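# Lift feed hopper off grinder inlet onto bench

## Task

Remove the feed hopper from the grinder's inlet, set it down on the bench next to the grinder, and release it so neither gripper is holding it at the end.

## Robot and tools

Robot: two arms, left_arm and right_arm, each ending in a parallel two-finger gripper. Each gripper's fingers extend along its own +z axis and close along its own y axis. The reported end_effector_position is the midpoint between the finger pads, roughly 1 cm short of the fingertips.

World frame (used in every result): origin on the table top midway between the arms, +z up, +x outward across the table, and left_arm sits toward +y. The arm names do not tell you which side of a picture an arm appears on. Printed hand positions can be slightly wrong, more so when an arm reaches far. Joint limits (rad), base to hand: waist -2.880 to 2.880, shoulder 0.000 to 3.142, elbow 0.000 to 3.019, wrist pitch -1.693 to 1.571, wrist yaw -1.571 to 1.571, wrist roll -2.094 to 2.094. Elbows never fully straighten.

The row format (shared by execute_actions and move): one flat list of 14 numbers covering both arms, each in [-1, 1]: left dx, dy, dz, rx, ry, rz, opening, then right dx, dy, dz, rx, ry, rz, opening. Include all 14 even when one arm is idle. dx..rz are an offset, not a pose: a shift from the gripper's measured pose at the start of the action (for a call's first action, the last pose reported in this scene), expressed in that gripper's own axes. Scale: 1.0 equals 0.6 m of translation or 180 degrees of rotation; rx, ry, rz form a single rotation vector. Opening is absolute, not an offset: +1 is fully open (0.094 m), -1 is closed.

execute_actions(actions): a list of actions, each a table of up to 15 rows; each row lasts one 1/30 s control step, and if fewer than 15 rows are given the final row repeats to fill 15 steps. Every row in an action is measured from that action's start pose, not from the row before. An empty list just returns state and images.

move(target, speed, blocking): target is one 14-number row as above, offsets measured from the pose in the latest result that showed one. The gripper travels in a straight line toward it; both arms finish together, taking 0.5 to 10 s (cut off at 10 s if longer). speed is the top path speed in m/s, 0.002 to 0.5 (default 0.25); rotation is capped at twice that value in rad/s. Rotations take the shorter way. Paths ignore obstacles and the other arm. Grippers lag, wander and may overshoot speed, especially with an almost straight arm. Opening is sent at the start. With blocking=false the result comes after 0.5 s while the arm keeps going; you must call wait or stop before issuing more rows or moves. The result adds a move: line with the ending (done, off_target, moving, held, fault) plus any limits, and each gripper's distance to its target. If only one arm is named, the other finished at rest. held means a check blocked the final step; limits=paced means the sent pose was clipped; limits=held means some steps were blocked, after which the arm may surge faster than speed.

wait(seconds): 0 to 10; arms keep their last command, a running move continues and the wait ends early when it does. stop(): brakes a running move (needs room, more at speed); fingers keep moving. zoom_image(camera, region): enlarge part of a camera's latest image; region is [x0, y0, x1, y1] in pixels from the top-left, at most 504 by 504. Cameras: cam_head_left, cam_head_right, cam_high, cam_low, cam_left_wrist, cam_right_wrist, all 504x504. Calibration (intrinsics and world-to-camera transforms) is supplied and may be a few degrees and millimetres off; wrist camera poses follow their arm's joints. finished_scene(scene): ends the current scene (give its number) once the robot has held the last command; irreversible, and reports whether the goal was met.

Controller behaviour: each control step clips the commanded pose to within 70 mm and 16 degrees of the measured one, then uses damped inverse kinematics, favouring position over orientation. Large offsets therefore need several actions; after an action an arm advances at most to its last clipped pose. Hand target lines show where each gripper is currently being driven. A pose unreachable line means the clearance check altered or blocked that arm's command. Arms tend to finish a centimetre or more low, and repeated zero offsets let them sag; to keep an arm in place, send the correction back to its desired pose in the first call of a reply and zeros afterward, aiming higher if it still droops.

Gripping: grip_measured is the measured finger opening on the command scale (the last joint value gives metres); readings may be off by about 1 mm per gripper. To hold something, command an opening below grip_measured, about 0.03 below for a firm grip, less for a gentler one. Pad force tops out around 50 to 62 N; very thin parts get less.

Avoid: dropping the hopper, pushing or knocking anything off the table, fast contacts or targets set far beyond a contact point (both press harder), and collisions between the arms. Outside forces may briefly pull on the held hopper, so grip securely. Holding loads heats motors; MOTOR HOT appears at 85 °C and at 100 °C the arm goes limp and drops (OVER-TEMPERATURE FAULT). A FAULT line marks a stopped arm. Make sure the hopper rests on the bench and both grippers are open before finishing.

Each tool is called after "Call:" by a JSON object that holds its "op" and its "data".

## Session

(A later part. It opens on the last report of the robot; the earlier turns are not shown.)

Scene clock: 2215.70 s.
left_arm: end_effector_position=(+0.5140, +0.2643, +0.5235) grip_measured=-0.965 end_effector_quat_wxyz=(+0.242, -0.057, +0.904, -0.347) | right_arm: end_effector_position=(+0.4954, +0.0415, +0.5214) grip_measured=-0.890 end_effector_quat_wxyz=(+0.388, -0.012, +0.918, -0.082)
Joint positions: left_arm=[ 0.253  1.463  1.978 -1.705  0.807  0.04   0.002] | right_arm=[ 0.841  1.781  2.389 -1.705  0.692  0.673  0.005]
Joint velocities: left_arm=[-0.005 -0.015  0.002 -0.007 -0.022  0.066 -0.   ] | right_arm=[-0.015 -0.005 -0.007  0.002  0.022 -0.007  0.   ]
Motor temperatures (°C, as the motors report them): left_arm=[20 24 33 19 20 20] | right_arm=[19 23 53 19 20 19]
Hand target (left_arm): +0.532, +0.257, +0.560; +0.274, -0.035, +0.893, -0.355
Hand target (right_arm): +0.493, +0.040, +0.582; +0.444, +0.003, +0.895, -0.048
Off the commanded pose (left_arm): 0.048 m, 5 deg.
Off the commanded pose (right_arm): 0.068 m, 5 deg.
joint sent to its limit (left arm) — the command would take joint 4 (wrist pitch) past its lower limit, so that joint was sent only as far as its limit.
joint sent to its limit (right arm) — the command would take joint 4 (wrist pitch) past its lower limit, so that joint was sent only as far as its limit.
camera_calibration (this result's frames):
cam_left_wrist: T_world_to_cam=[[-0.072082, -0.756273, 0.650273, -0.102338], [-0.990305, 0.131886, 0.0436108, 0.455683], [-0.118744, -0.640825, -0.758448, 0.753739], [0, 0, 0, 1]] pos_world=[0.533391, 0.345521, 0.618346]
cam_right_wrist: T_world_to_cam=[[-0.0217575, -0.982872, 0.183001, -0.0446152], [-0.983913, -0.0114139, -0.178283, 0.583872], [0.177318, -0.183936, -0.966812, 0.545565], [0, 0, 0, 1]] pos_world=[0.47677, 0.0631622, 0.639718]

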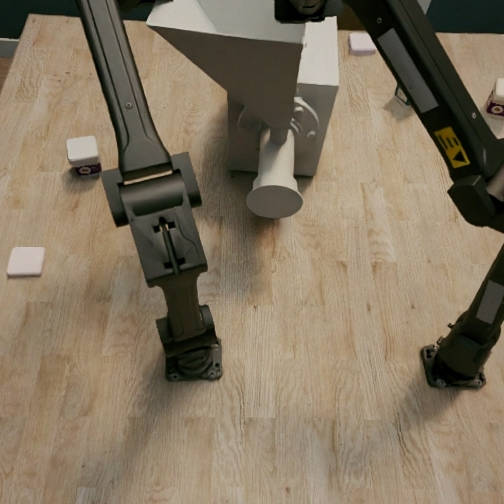

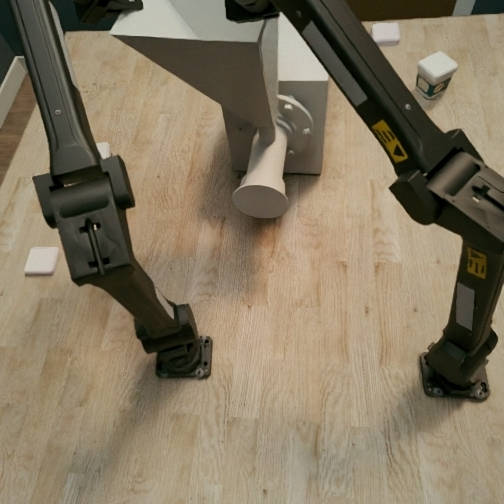

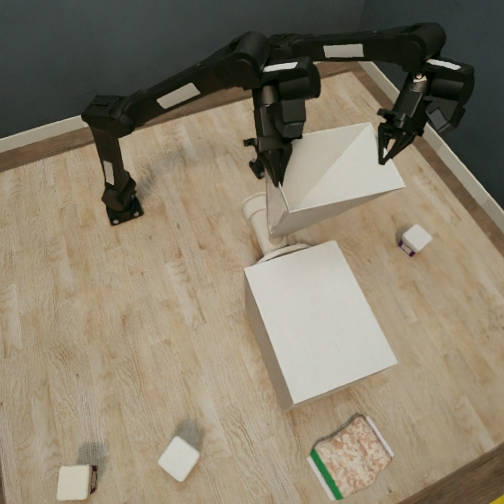

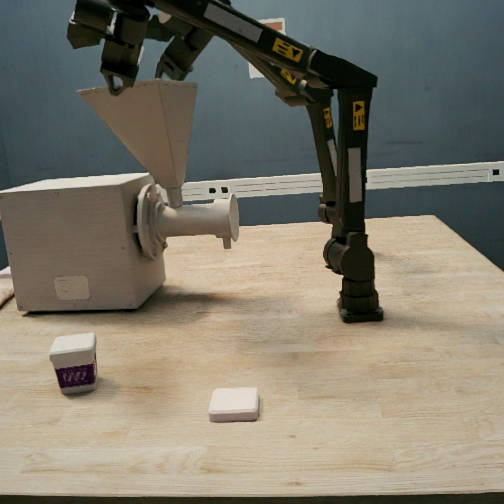

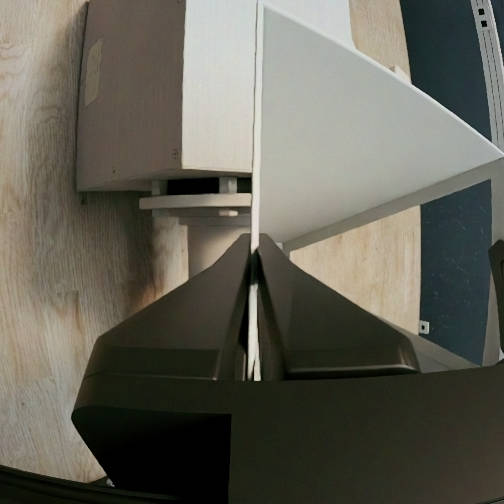

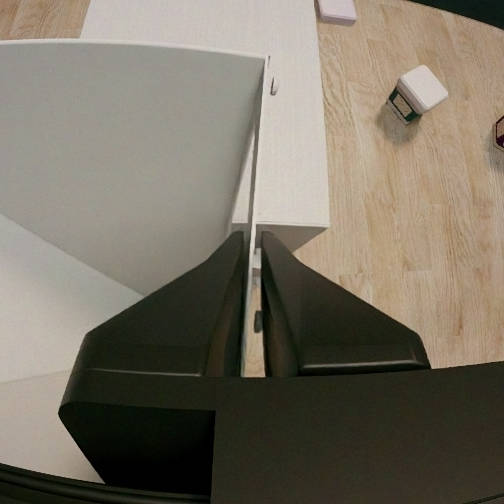

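Call:
{"op": "execute_actions", "data": {"actions": [[[-0.012,-0.016,-0.014,0,0,0,-1, -0.014,0,-0.011,0,0,0,-1]]]}}

Call:
{"op": "zoom_image", "data": {"camera": "cam_low", "region": [120, 140, 260, 260]}}

Scene clock: 2226.80 s.
left_arm: end_effector_position=(+0.5127, +0.2646, +0.5231) grip_measured=-0.966 end_effector_quat_wxyz=(+0.242, -0.057, +0.905, -0.344) | right_arm: end_effector_position=(+0.4947, +0.0417, +0.5196) grip_measured=-0.892 end_effector_quat_wxyz=(+0.386, -0.008, +0.919, -0.078)
Joint positions: left_arm=[ 0.253  1.459  1.975 -1.705  0.801  0.041  0.002] | right_arm=[ 0.841  1.779  2.384 -1.705  0.685  0.685  0.005]
Joint velocities: left_arm=[-0.005  0.005  0.012  0.002  0.051 -0.037 -0.001] | right_arm=[ 0.005 -0.015  0.002  0.002 -0.051 -0.007  0.   ]
Motor temperatures (°C, as the motors report them): left_arm=[20 23 38 19 22 19] | right_arm=[19 23 57 19 22 19]
Hand target (left_arm): +0.515, +0.264, +0.538; +0.252, -0.060, +0.902, -0.346
Hand target (right_arm): +0.496, +0.042, +0.531; +0.396, -0.014, +0.915, -0.076
Off the commanded pose (left_arm): 0.015 m, 0 deg.
Off the commanded pose (right_arm): 0.013 m, 1 deg.
joint sent to its limit (left arm) — the command would take joint 4 (wrist pitch) past its lower limit, so that joint was sent only as far as its limit.
joint sent to its limit (right arm) — the command would take joint 4 (wrist pitch) past its lower limit, so that joint was sent only as far as its limit.
camera_calibration (this result's frames):
cam_left_wrist: T_world_to_cam=[[-0.0702552, -0.759963, 0.646158, -0.0997882], [-0.990479, 0.130021, 0.0452292, 0.454056], [-0.118387, -0.636829, -0.761862, 0.75398], [0, 0, 0, 1]] pos_world=[0.531984, 0.345284, 0.618371]
cam_right_wrist: T_world_to_cam=[[-0.0258545, -0.984437, 0.173824, -0.0372045], [-0.984885, -0.0047066, -0.173146, 0.580399], [0.17127, -0.175674, -0.969436, 0.548012], [0, 0, 0, 1]] pos_world=[0.476806, 0.0623775, 0.638224]

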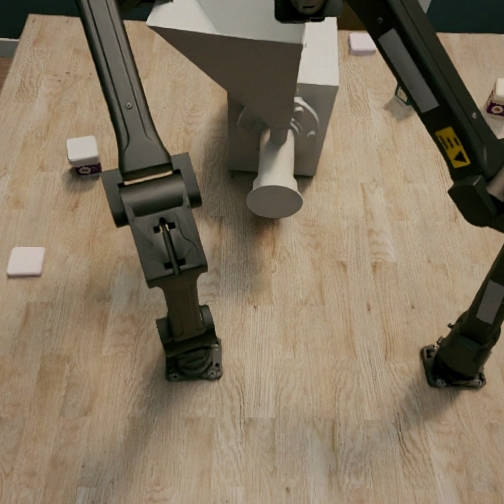

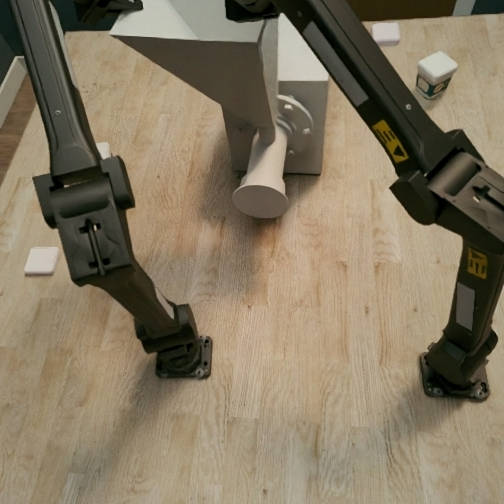

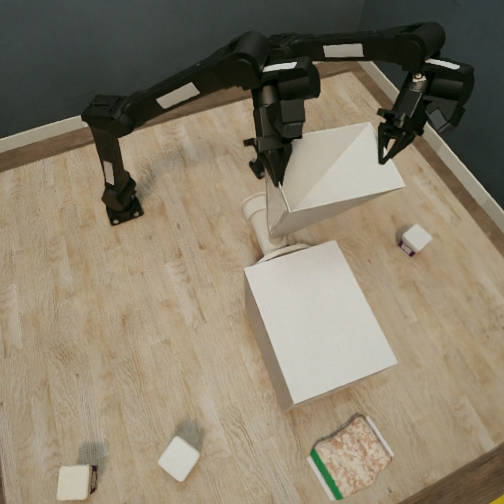

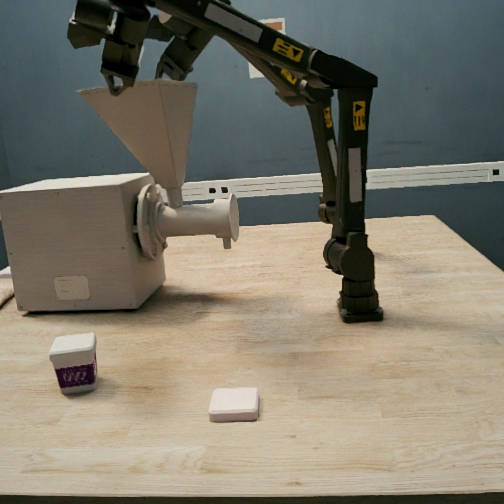

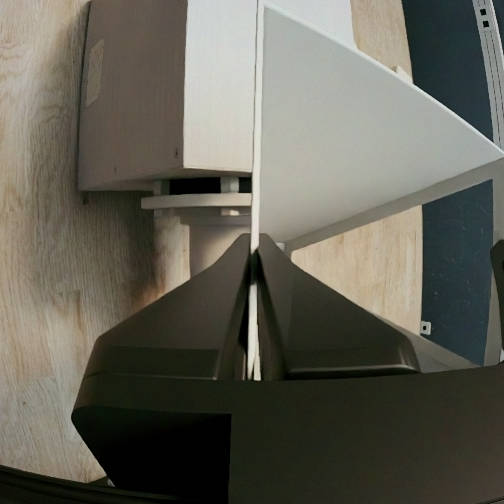

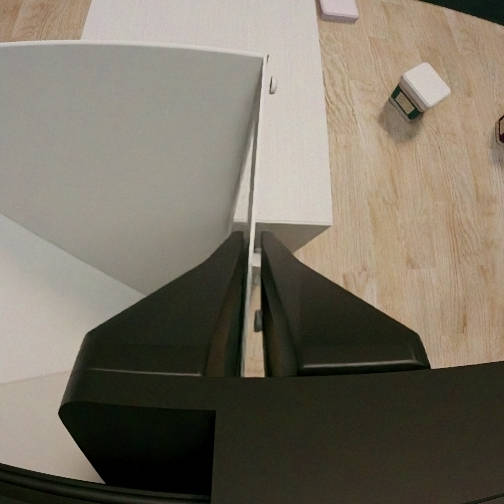

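Region (120, 140, 260, 260) of cam_low's 504x504 image, scaled by 3.600, with more detail than that image has; it fills the top 432 rows of this view, and the rest is white.

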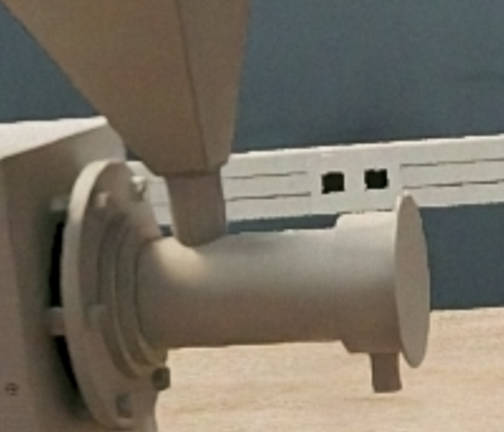

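Call:
{"op": "execute_actions", "data": {"actions": [[[0.019,-0.047,-0.0803,-0.0211,-0.0344,-0.034,-1, -0.0851,-0.0103,-0.0771,-0.0374,-0.0079,-0.0364,-1]],[[0.019,-0.047,-0.0803,-0.0211,-0.0344,-0.034,-1, -0.0851,-0.0103,-0.0771,-0.0374,-0.0079,-0.0364,-1]],[[-0.0746,-0.0578,-0.0116,0.0211,0.0344,0.034,-1, -0.0777,-0.0241,-0.0815,0.0374,0.0079,0.0364,-1]],[[-0.0746,-0.0578,-0.0116,0.0211,0.0344,0.034,-1, -0.0777,-0.0241,-0.0815,0.0374,0.0079,0.0364,-1]]]}}

Scene clock: 2348.80 s.
left_arm: end_effector_position=(+0.5522, +0.2486, +0.5301) grip_measured=-0.961 end_effector_quat_wxyz=(+0.259, +0.012, +0.899, -0.353) | right_arm: end_effector_position=(+0.4915, +0.0134, +0.6587) grip_measured=-0.983 end_effector_quat_wxyz=(+0.504, +0.014, +0.864, -0.008)
Joint positions: left_arm=[ 0.204  1.567  2.101 -1.705  0.838  0.128  0.002] | right_arm=[ 0.826  1.841  2.814 -1.705  0.743  0.547  0.001]
Joint velocities: left_arm=[ 0.015 -0.024 -0.017  0.017 -0.022 -0.081 -0.001] | right_arm=[-0.005  0.034  0.002 -0.012  0.022 -0.066  0.001]
Motor temperatures (°C, as the motors report them): left_arm=[20 23 34 19 21 19] | right_arm=[19 24 47 19 21 19]
Hand target (left_arm): +0.547, +0.246, +0.571; +0.290, +0.003, +0.891, -0.348
Hand target (right_arm): +0.492, +0.022, +0.657; +0.505, +0.010, +0.863, -0.006
Off the commanded pose (left_arm): 0.043 m, 5 deg.
Off the commanded pose (right_arm): 0.010 m, 13 deg.
joint sent to its limit (left arm) — the command would take joint 4 (wrist pitch) past its lower limit, so that joint was sent only as far as its limit.
joint sent to its limit (right arm) — the command would take joint 4 (wrist pitch) past its lower limit, so that joint was sent only as far as its limit.
camera_calibration (this result's frames):
cam_left_wrist: T_world_to_cam=[[-0.211549, -0.752197, 0.624056, -0.0258941], [-0.968923, 0.245155, -0.0329621, 0.495921], [-0.128196, -0.611636, -0.780684, 0.762988], [0, 0, 0, 1]] pos_world=[0.572844, 0.325616, 0.628158]
cam_right_wrist: T_world_to_cam=[[-0.0197731, -0.9994, 0.0284289, 0.00362864], [-0.905775, 0.00586762, -0.423719, 0.727213], [0.423298, -0.0341284, -0.905348, 0.510508], [0, 0, 0, 1]] pos_world=[0.442666, 0.0167822, 0.770217]

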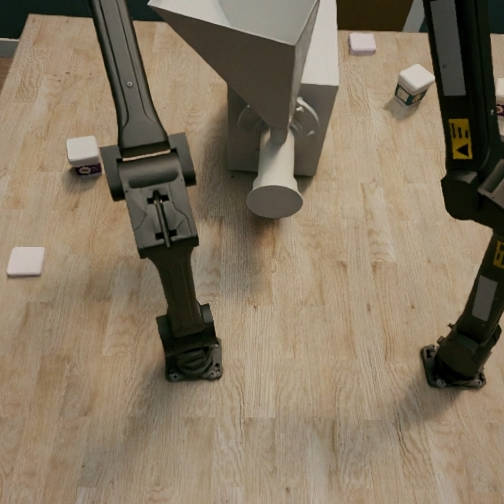

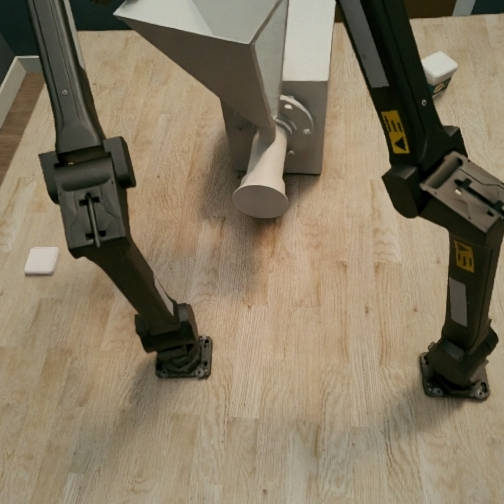

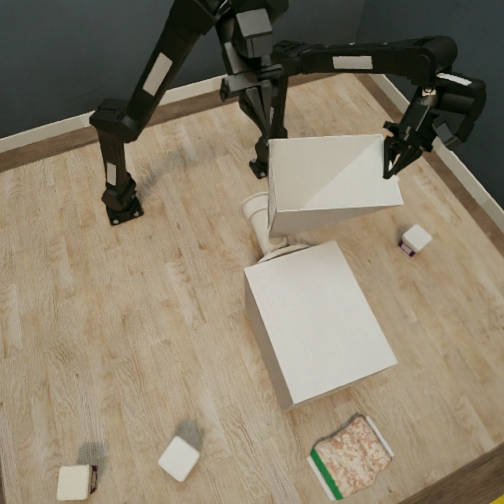

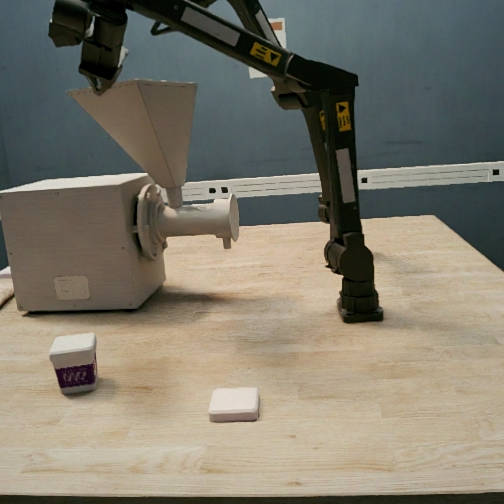

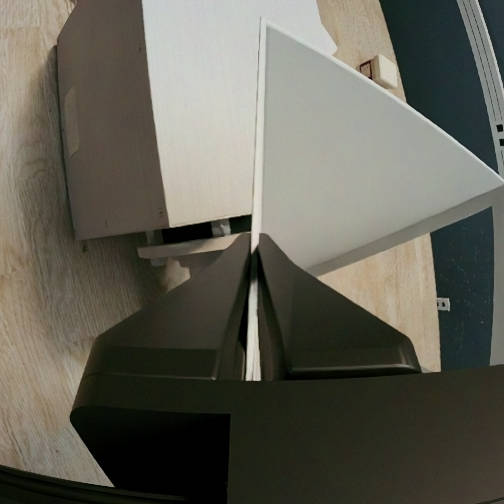

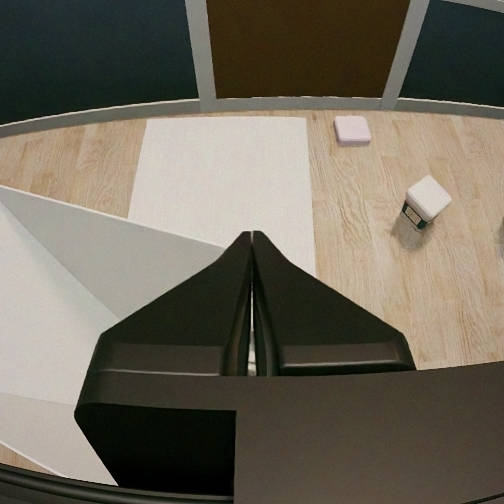

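Call:
{"op": "execute_actions", "data": {"actions": [[[-0.012,-0.016,-0.014,0,0,0,-1, 0,0,0,0,0,0,0.1]]]}}

Call:
{"op": "zoom_image", "data": {"camera": "cam_low", "region": [120, 140, 260, 260]}}

Scene clock: 2354.37 s.
left_arm: end_effector_position=(+0.5524, +0.2485, +0.5300) grip_measured=-0.961 end_effector_quat_wxyz=(+0.261, +0.016, +0.899, -0.353) | right_arm: end_effector_position=(+0.4927, +0.0148, +0.6569) grip_measured=+0.098 end_effector_quat_wxyz=(+0.503, +0.014, +0.864, -0.009)
Joint positions: left_arm=[ 0.204  1.567  2.101 -1.705  0.839  0.138  0.002] | right_arm=[ 0.826  1.845  2.814 -1.705  0.743  0.547  0.052]
Joint velocities: left_arm=[-0.005  0.005  0.007  0.002  0.022 -0.066  0.   ] | right_arm=[-0.005 -0.005 -0.022 -0.002 -0.007 -0.022  0.   ]
Motor temperatures (°C, as the motors report them): left_arm=[20 23 35 19 21 19] | right_arm=[19 24 46 19 21 19]
Hand target (left_arm): +0.552, +0.248, +0.544; +0.269, +0.008, +0.896, -0.353
Hand target (right_arm): +0.491, +0.013, +0.659; +0.504, +0.014, +0.864, -0.008
Off the commanded pose (left_arm): 0.015 m, 1 deg.
Off the commanded pose (right_arm): 0.003 m, 0 deg.
joint sent to its limit (left arm) — the command would take joint 4 (wrist pitch) past its lower limit, so that joint was sent only as far as its limit.
camera_calibration (this result's frames):
cam_left_wrist: T_world_to_cam=[[-0.220224, -0.753147, 0.619897, -0.0186173], [-0.967113, 0.251488, -0.0380289, 0.496173], [-0.127255, -0.607885, -0.783761, 0.763083], [0, 0, 0, 1]] pos_world=[0.572861, 0.325063, 0.628485]
cam_right_wrist: T_world_to_cam=[[-0.0197062, -0.999323, 0.0310674, 0.00330449], [-0.906725, 0.00477032, -0.421696, 0.72666], [0.421262, -0.0364796, -0.906205, 0.510001], [0, 0, 0, 1]] pos_world=[0.444102, 0.0184405, 0.768492]

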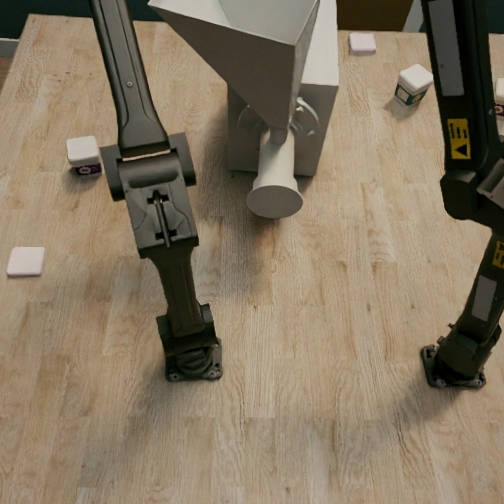

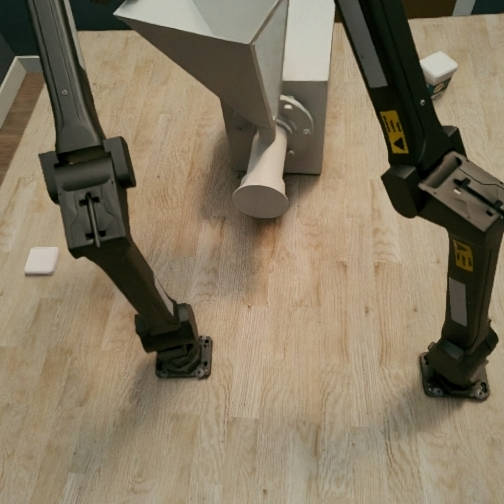

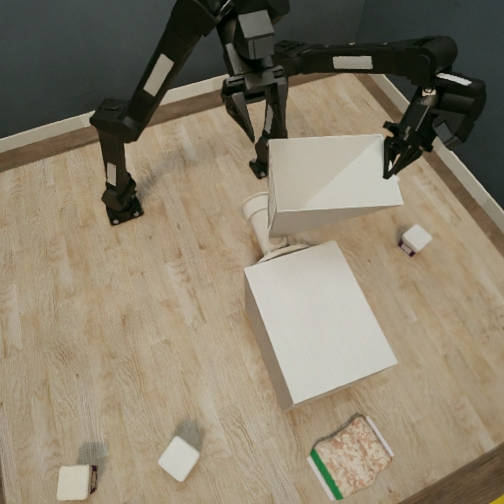

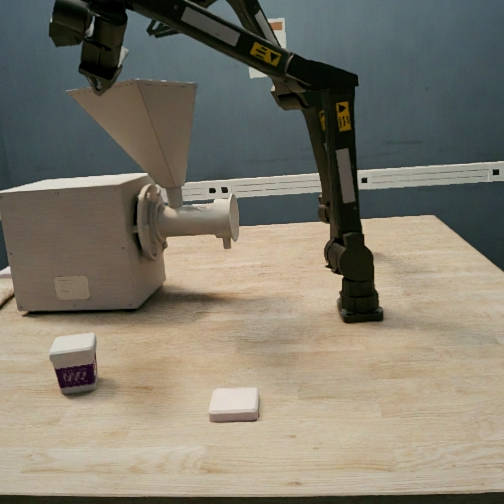

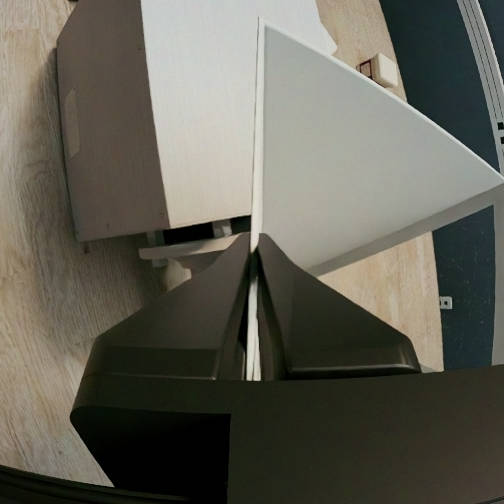

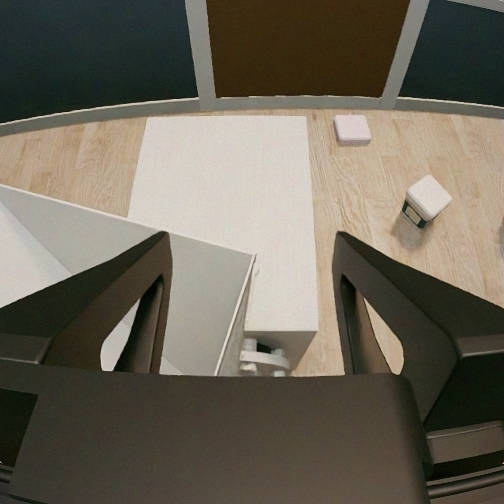

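Region (120, 140, 260, 260) of cam_low's 504x504 image, scaled by 3.600, with more detail than that image has; it fills the top 432 rows of this view, and the rest is white.

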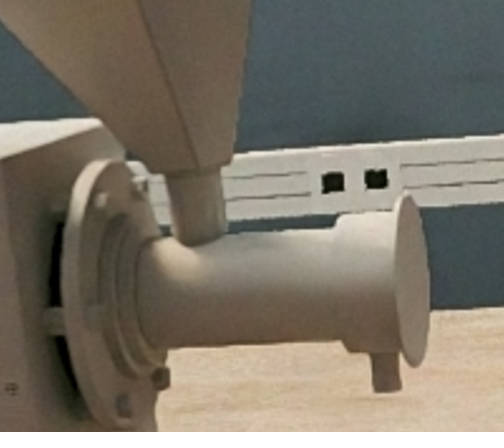

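Call:
{"op": "move", "data": {"target": [0.0153,-0.0083,0.0171,0.0163,-0.034,-0.0197,-0.4, 0.487,-0.064,0.0435,-0.1578,-0.025,-0.0809,0.2], "speed": 0.2}}

Scene clock: 2467.77 s.
left_arm: end_effector_position=(+0.5548, +0.2472, +0.5169) grip_measured=-0.403 end_effector_quat_wxyz=(+0.300, -0.022, +0.877, -0.375) | right_arm: end_effector_position=(+0.3748, -0.0194, +0.3818) grip_measured=+0.198 end_effector_quat_wxyz=(+0.513, -0.215, +0.820, +0.132)
Joint positions: left_arm=[ 0.21   1.459  1.885 -1.439  0.883 -0.031  0.028] | right_arm=[ 0.838  0.956  0.989 -0.513  0.324  0.159  0.056]
Joint velocities: left_arm=[-0.005 -0.015 -0.012 -0.007  0.007 -0.037 -0.001] | right_arm=[-0.005 -0.005  0.007 -0.007 -0.007  0.037  0.001]
Motor temperatures (°C, as the motors report them): left_arm=[20 24 33 19 20 19] | right_arm=[19 24 40 19 20 19]
Hand target (left_arm): +0.548, +0.237, +0.522; +0.296, -0.023, +0.874, -0.384
Hand target (right_arm): +0.372, -0.015, +0.389; +0.521, -0.220, +0.813, +0.138
Off the commanded pose (left_arm): 0.014 m, 1 deg.
Off the commanded pose (right_arm): 0.010 m, 1 deg.
move: off_target (left_arm)
camera_calibration (this result's frames):
cam_left_wrist: T_world_to_cam=[[-0.193729, -0.7204, 0.665952, -0.0575576], [-0.980516, 0.164685, -0.107088, 0.563001], [-0.0325261, -0.673723, -0.738268, 0.692549], [0, 0, 0, 1]] pos_world=[0.563407, 0.332403, 0.609908]
cam_right_wrist: T_world_to_cam=[[0.497285, -0.866916, 0.0341232, -0.217013], [-0.753573, -0.45109, -0.47817, 0.459229], [0.429925, 0.212072, -0.877604, 0.299796], [0, 0, 0, 1]] pos_world=[0.32509, -0.0445565, 0.490097]

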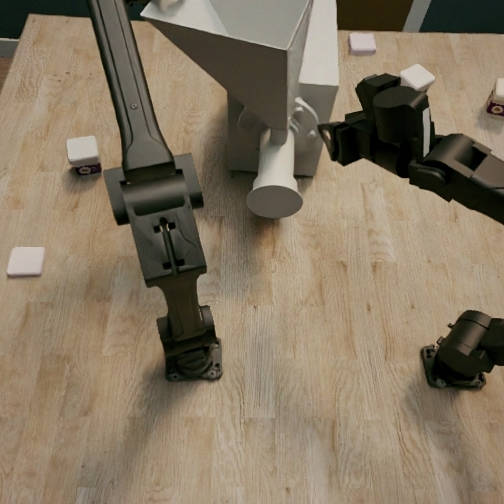

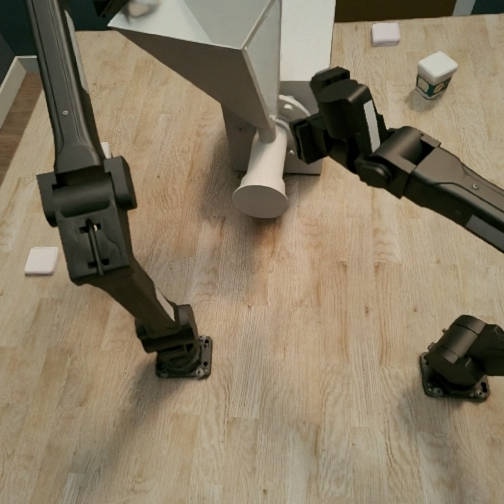

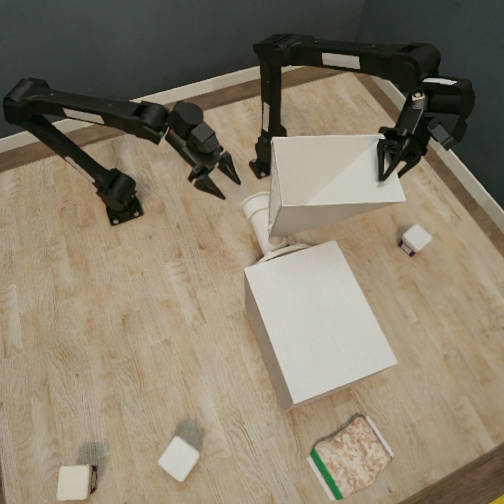

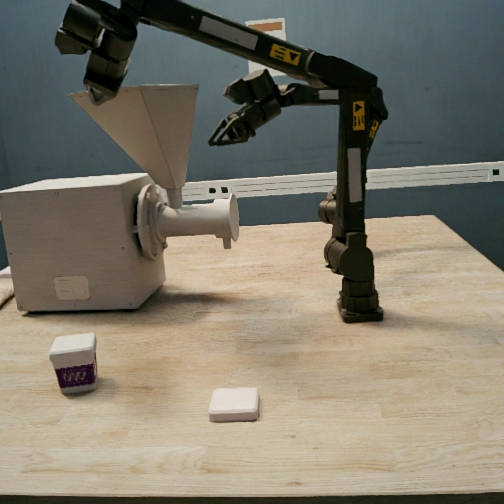

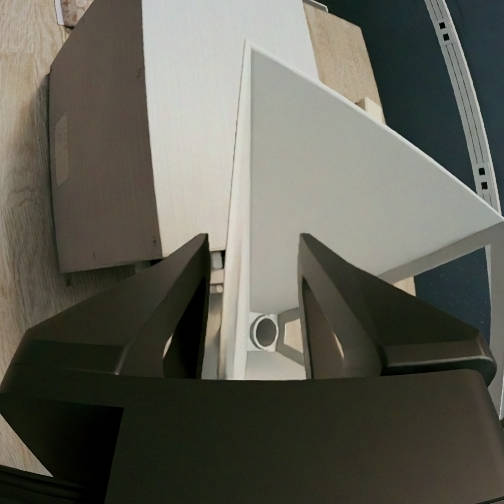

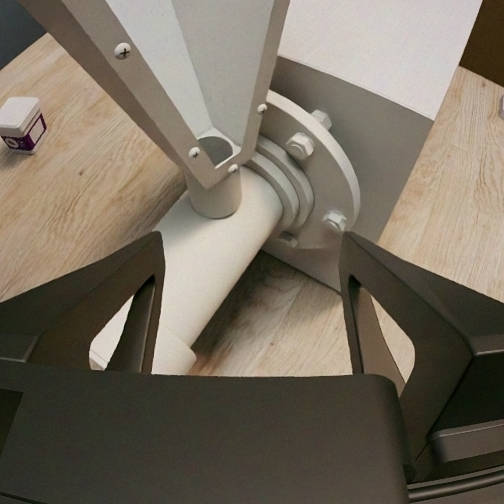

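Call:
{"op": "zoom_image", "data": {"camera": "cam_right_wrist", "region": [90, 0, 390, 260]}}

Region (90, 0, 390, 260) of cam_right_wrist's 504x504 image, scaled by 1.680, with more detail than that image has; it fills the top 437 rows of this view, and the rest is white.

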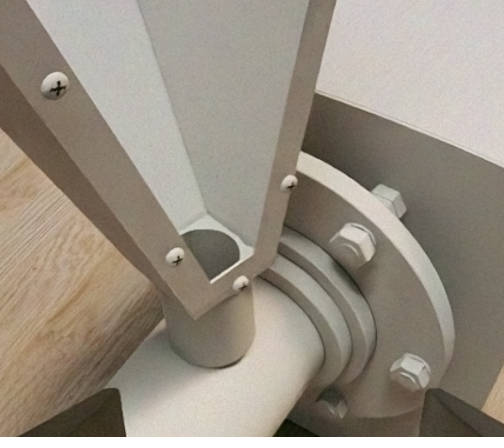

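Call:
{"op": "move", "data": {"target": [-0.006,-0.002,-0.006,0,0,0,-1, 0.0373,0.0328,0.136,0,0,0,0.3], "speed": 0.12}}

Scene clock: 2498.00 s.
left_arm: end_effector_position=(+0.5546, +0.2490, +0.5164) grip_measured=-0.970 end_effector_quat_wxyz=(+0.300, -0.023, +0.877, -0.376) | right_arm: end_effector_position=(+0.4162, +0.0307, +0.3244) grip_measured=+0.298 end_effector_quat_wxyz=(+0.508, -0.219, +0.822, +0.131)
Joint positions: left_arm=[ 0.215  1.459  1.884 -1.44   0.885 -0.028  0.001] | right_arm=[ 0.836  1.154  0.976 -0.313  0.315  0.157  0.061]
Joint velocities: left_arm=[-0.015 -0.005 -0.022 -0.017 -0.11  -0.11   0.001] | right_arm=[ 0.005 -0.005 -0.022 -0.002 -0.066  0.007  0.001]
Motor temperatures (°C, as the motors report them): left_arm=[20 24 31 19 21 19] | right_arm=[19 23 43 19 20 19]
Hand target (left_arm): +0.555, +0.250, +0.521; +0.300, -0.022, +0.877, -0.375
Hand target (right_arm): +0.422, +0.029, +0.327; +0.513, -0.215, +0.820, +0.131
Off the commanded pose (left_arm): 0.005 m, 0 deg.
Off the commanded pose (right_arm): 0.005 m, 1 deg.
move: done
camera_calibration (this result's frames):
cam_left_wrist: T_world_to_cam=[[-0.191871, -0.719743, 0.6672, -0.0577388], [-0.980898, 0.162804, -0.106458, 0.562778], [-0.0320003, -0.674882, -0.737232, 0.692808], [0, 0, 0, 1]] pos_world=[0.56312, 0.334384, 0.609196]
cam_right_wrist: T_world_to_cam=[[0.503772, -0.863092, 0.0358677, -0.195551], [-0.75473, -0.459962, -0.46778, 0.482975], [0.420235, 0.208584, -0.883117, 0.226928], [0, 0, 0, 1]] pos_world=[0.367665, 0.00603852, 0.433344]

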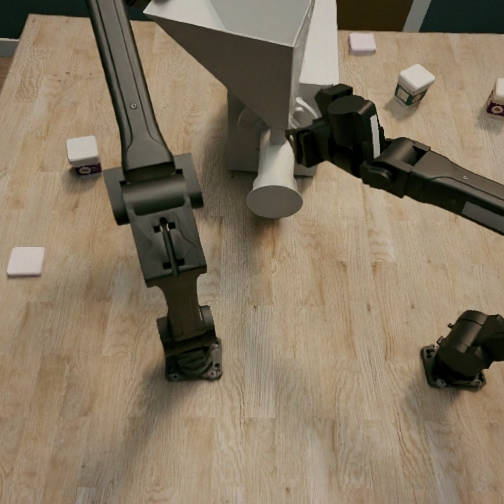

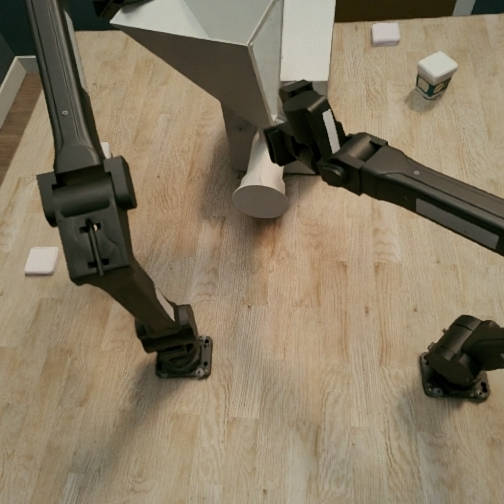

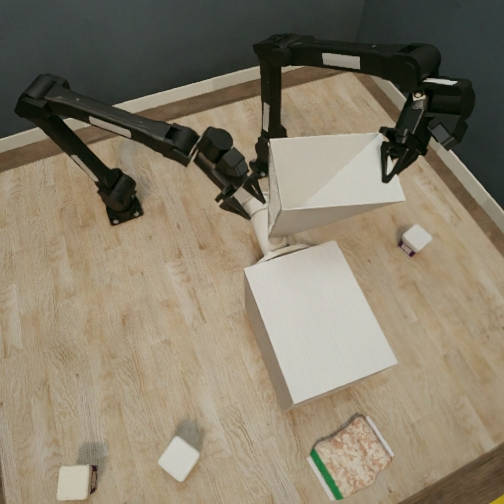

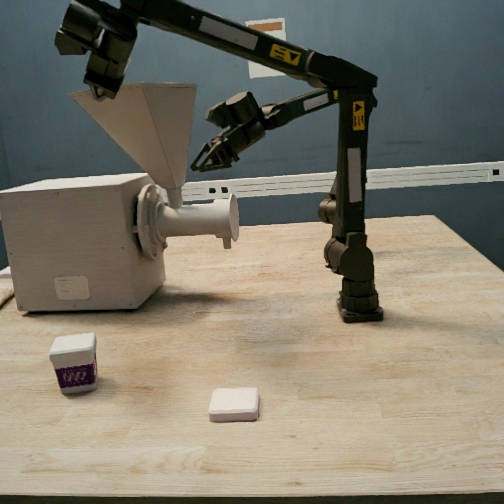

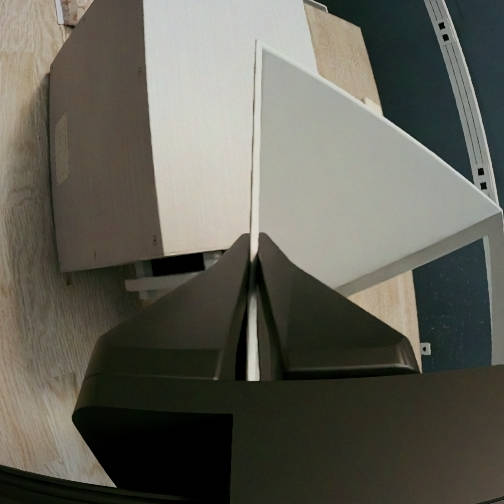

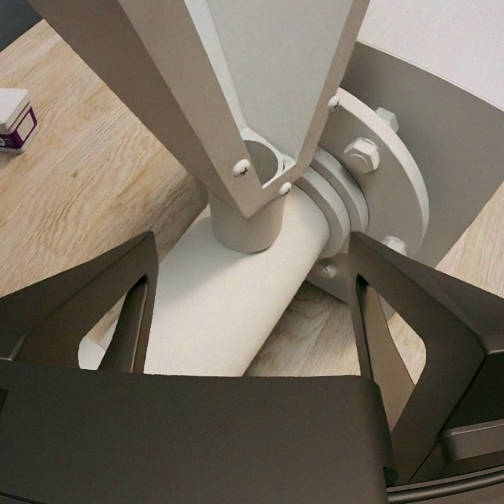

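Call:
{"op": "move", "data": {"target": [0,0,0,0,0,0,-1, 0.0358,0.0006,0.0288,0,0,0,0.3], "speed": 0.06}}

Call:
{"op": "move", "data": {"target": [0,0,0,0,0,0,-1, -0.0092,-0.005,0.0926,0,0,0,0.3], "speed": 0.05}}

Scene clock: 2513.97 s.
left_arm: end_effector_position=(+0.5546, +0.2490, +0.5164) grip_measured=-0.970 end_effector_quat_wxyz=(+0.300, -0.023, +0.877, -0.376) | right_arm: end_effector_position=(+0.4180, +0.0333, +0.3000) grip_measured=+0.298 end_effector_quat_wxyz=(+0.507, -0.220, +0.823, +0.131)
Joint positions: left_arm=[ 0.215  1.459  1.884 -1.44   0.886 -0.028  0.001] | right_arm=[ 0.836  1.178  0.931 -0.248  0.313  0.157  0.061]
Joint velocities: left_arm=[ 0.005  0.005  0.007 -0.007 -0.007 -0.051  0.002] | right_arm=[-0.015 -0.015 -0.012 -0.012 -0.037 -0.007 -0.   ]
Motor temperatures (°C, as the motors report them): left_arm=[20 24 32 19 20 19] | right_arm=[19 23 43 19 19 19]
Hand target (left_arm): +0.555, +0.249, +0.516; +0.300, -0.023, +0.877, -0.376
Hand target (right_arm): +0.421, +0.034, +0.298; +0.508, -0.219, +0.822, +0.132
Off the commanded pose (left_arm): 0.000 m, 0 deg.
Off the commanded pose (right_arm): 0.004 m, 0 deg.
move: done
camera_calibration (this result's frames):
cam_left_wrist: T_world_to_cam=[[-0.192078, -0.719497, 0.667406, -0.0578569], [-0.980856, 0.162968, -0.1066, 0.562786], [-0.0320672, -0.675104, -0.737025, 0.692794], [0, 0, 0, 1]] pos_world=[0.563115, 0.334364, 0.609213]
cam_right_wrist: T_world_to_cam=[[0.505326, -0.862171, 0.0361553, -0.1941], [-0.755311, -0.462179, -0.464645, 0.47346], [0.417314, 0.207489, -0.884758, 0.20578], [0, 0, 0, 1]] pos_world=[0.369819, 0.00877906, 0.409074]

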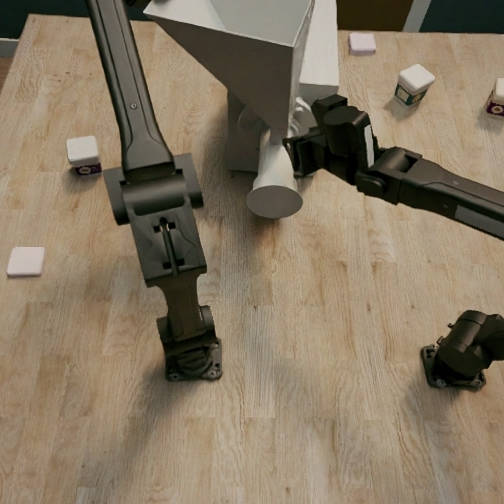

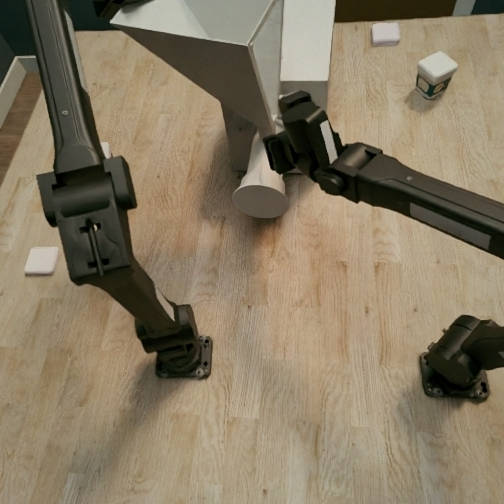

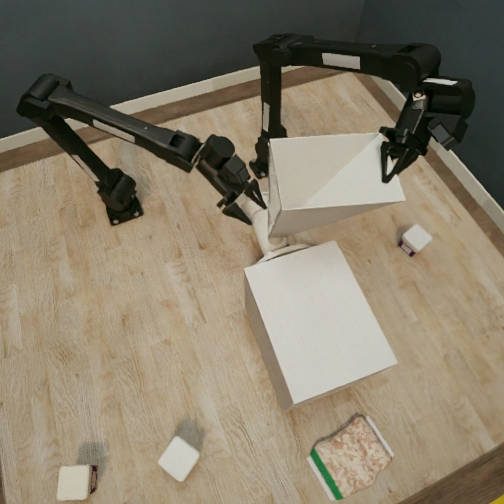

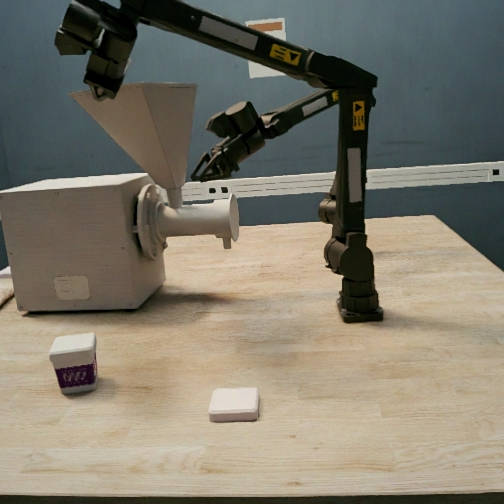

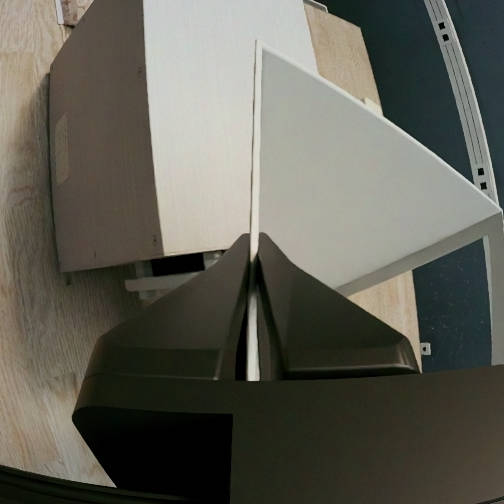

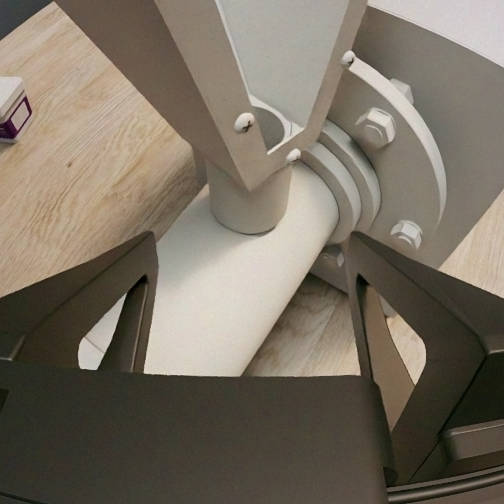

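Scene clock: 2515.43 s.
left_arm: end_effector_position=(+0.5546, +0.2490, +0.5164) grip_measured=-0.970 end_effector_quat_wxyz=(+0.300, -0.023, +0.877, -0.376) | right_arm: end_effector_position=(+0.4481, +0.0454, +0.2509) grip_measured=+0.298 end_effector_quat_wxyz=(+0.484, -0.229, +0.836, +0.121)
Joint positions: left_arm=[ 0.215  1.459  1.884 -1.44   0.886 -0.028  0.001] | right_arm=[ 0.796  1.309  0.94  -0.179  0.272  0.141  0.061]
Joint velocities: left_arm=[-0.005 -0.005 -0.012 -0.017 -0.007  0.022 -0.   ] | right_arm=[ 0.005 -0.005  0.017  0.012  0.022  0.022 -0.001]
Motor temperatures (°C, as the motors report them): left_arm=[20 24 32 19 20 19] | right_arm=[19 23 43 19 19 19]
Hand target (left_arm): +0.555, +0.249, +0.516; +0.300, -0.023, +0.877, -0.376
Hand target (right_arm): +0.464, +0.054, +0.280; +0.507, -0.220, +0.823, +0.131
Off the commanded pose (left_arm): 0.000 m, 0 deg.
Off the commanded pose (right_arm): 0.035 m, 3 deg.
move: off_target (right_arm)
camera_calibration (this result's frames):
cam_left_wrist: T_world_to_cam=[[-0.192078, -0.719497, 0.667406, -0.0578569], [-0.980856, 0.162968, -0.1066, 0.562786], [-0.0320672, -0.675104, -0.737025, 0.692794], [0, 0, 0, 1]] pos_world=[0.563115, 0.334364, 0.609213]
cam_right_wrist: T_world_to_cam=[[0.510185, -0.858743, 0.0476642, -0.202408], [-0.77292, -0.482094, -0.412529, 0.47471], [0.377235, 0.173626, -0.909696, 0.173065], [0, 0, 0, 1]] pos_world=[0.404892, 0.0249895, 0.362916]

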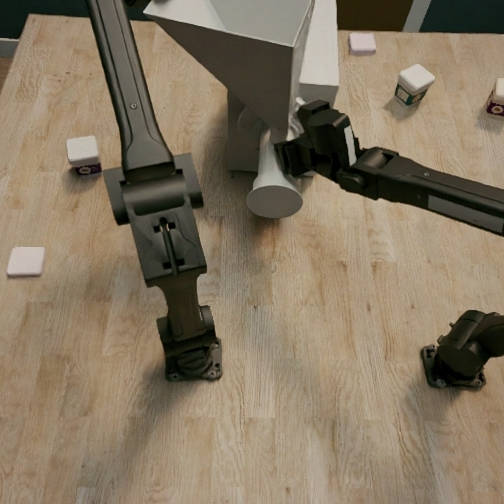

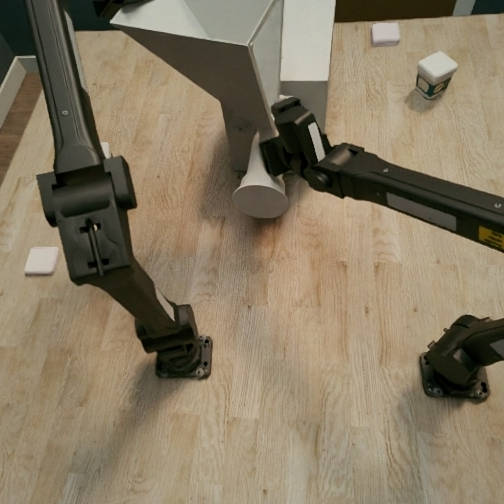

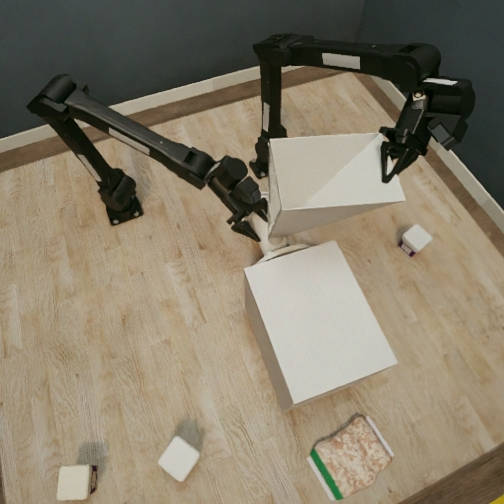

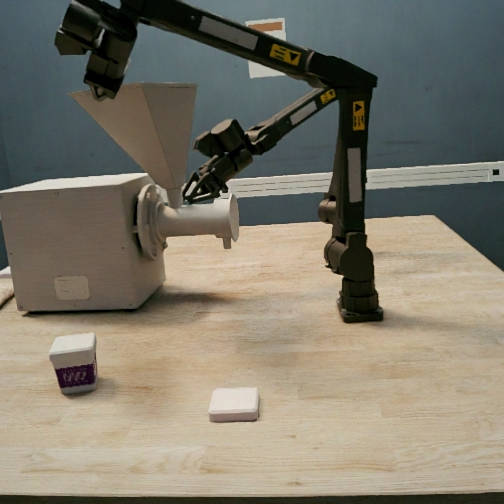

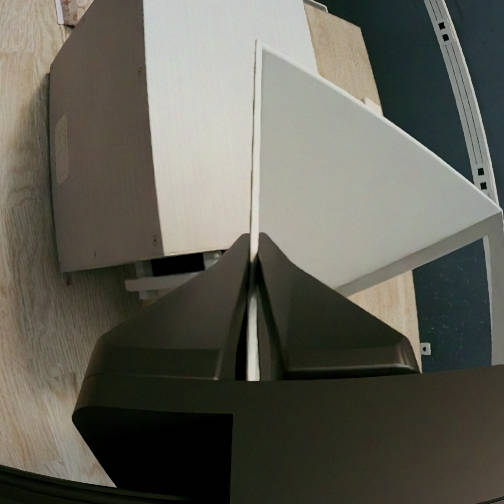

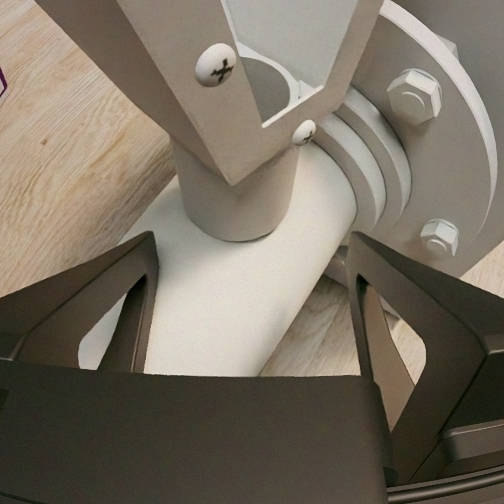

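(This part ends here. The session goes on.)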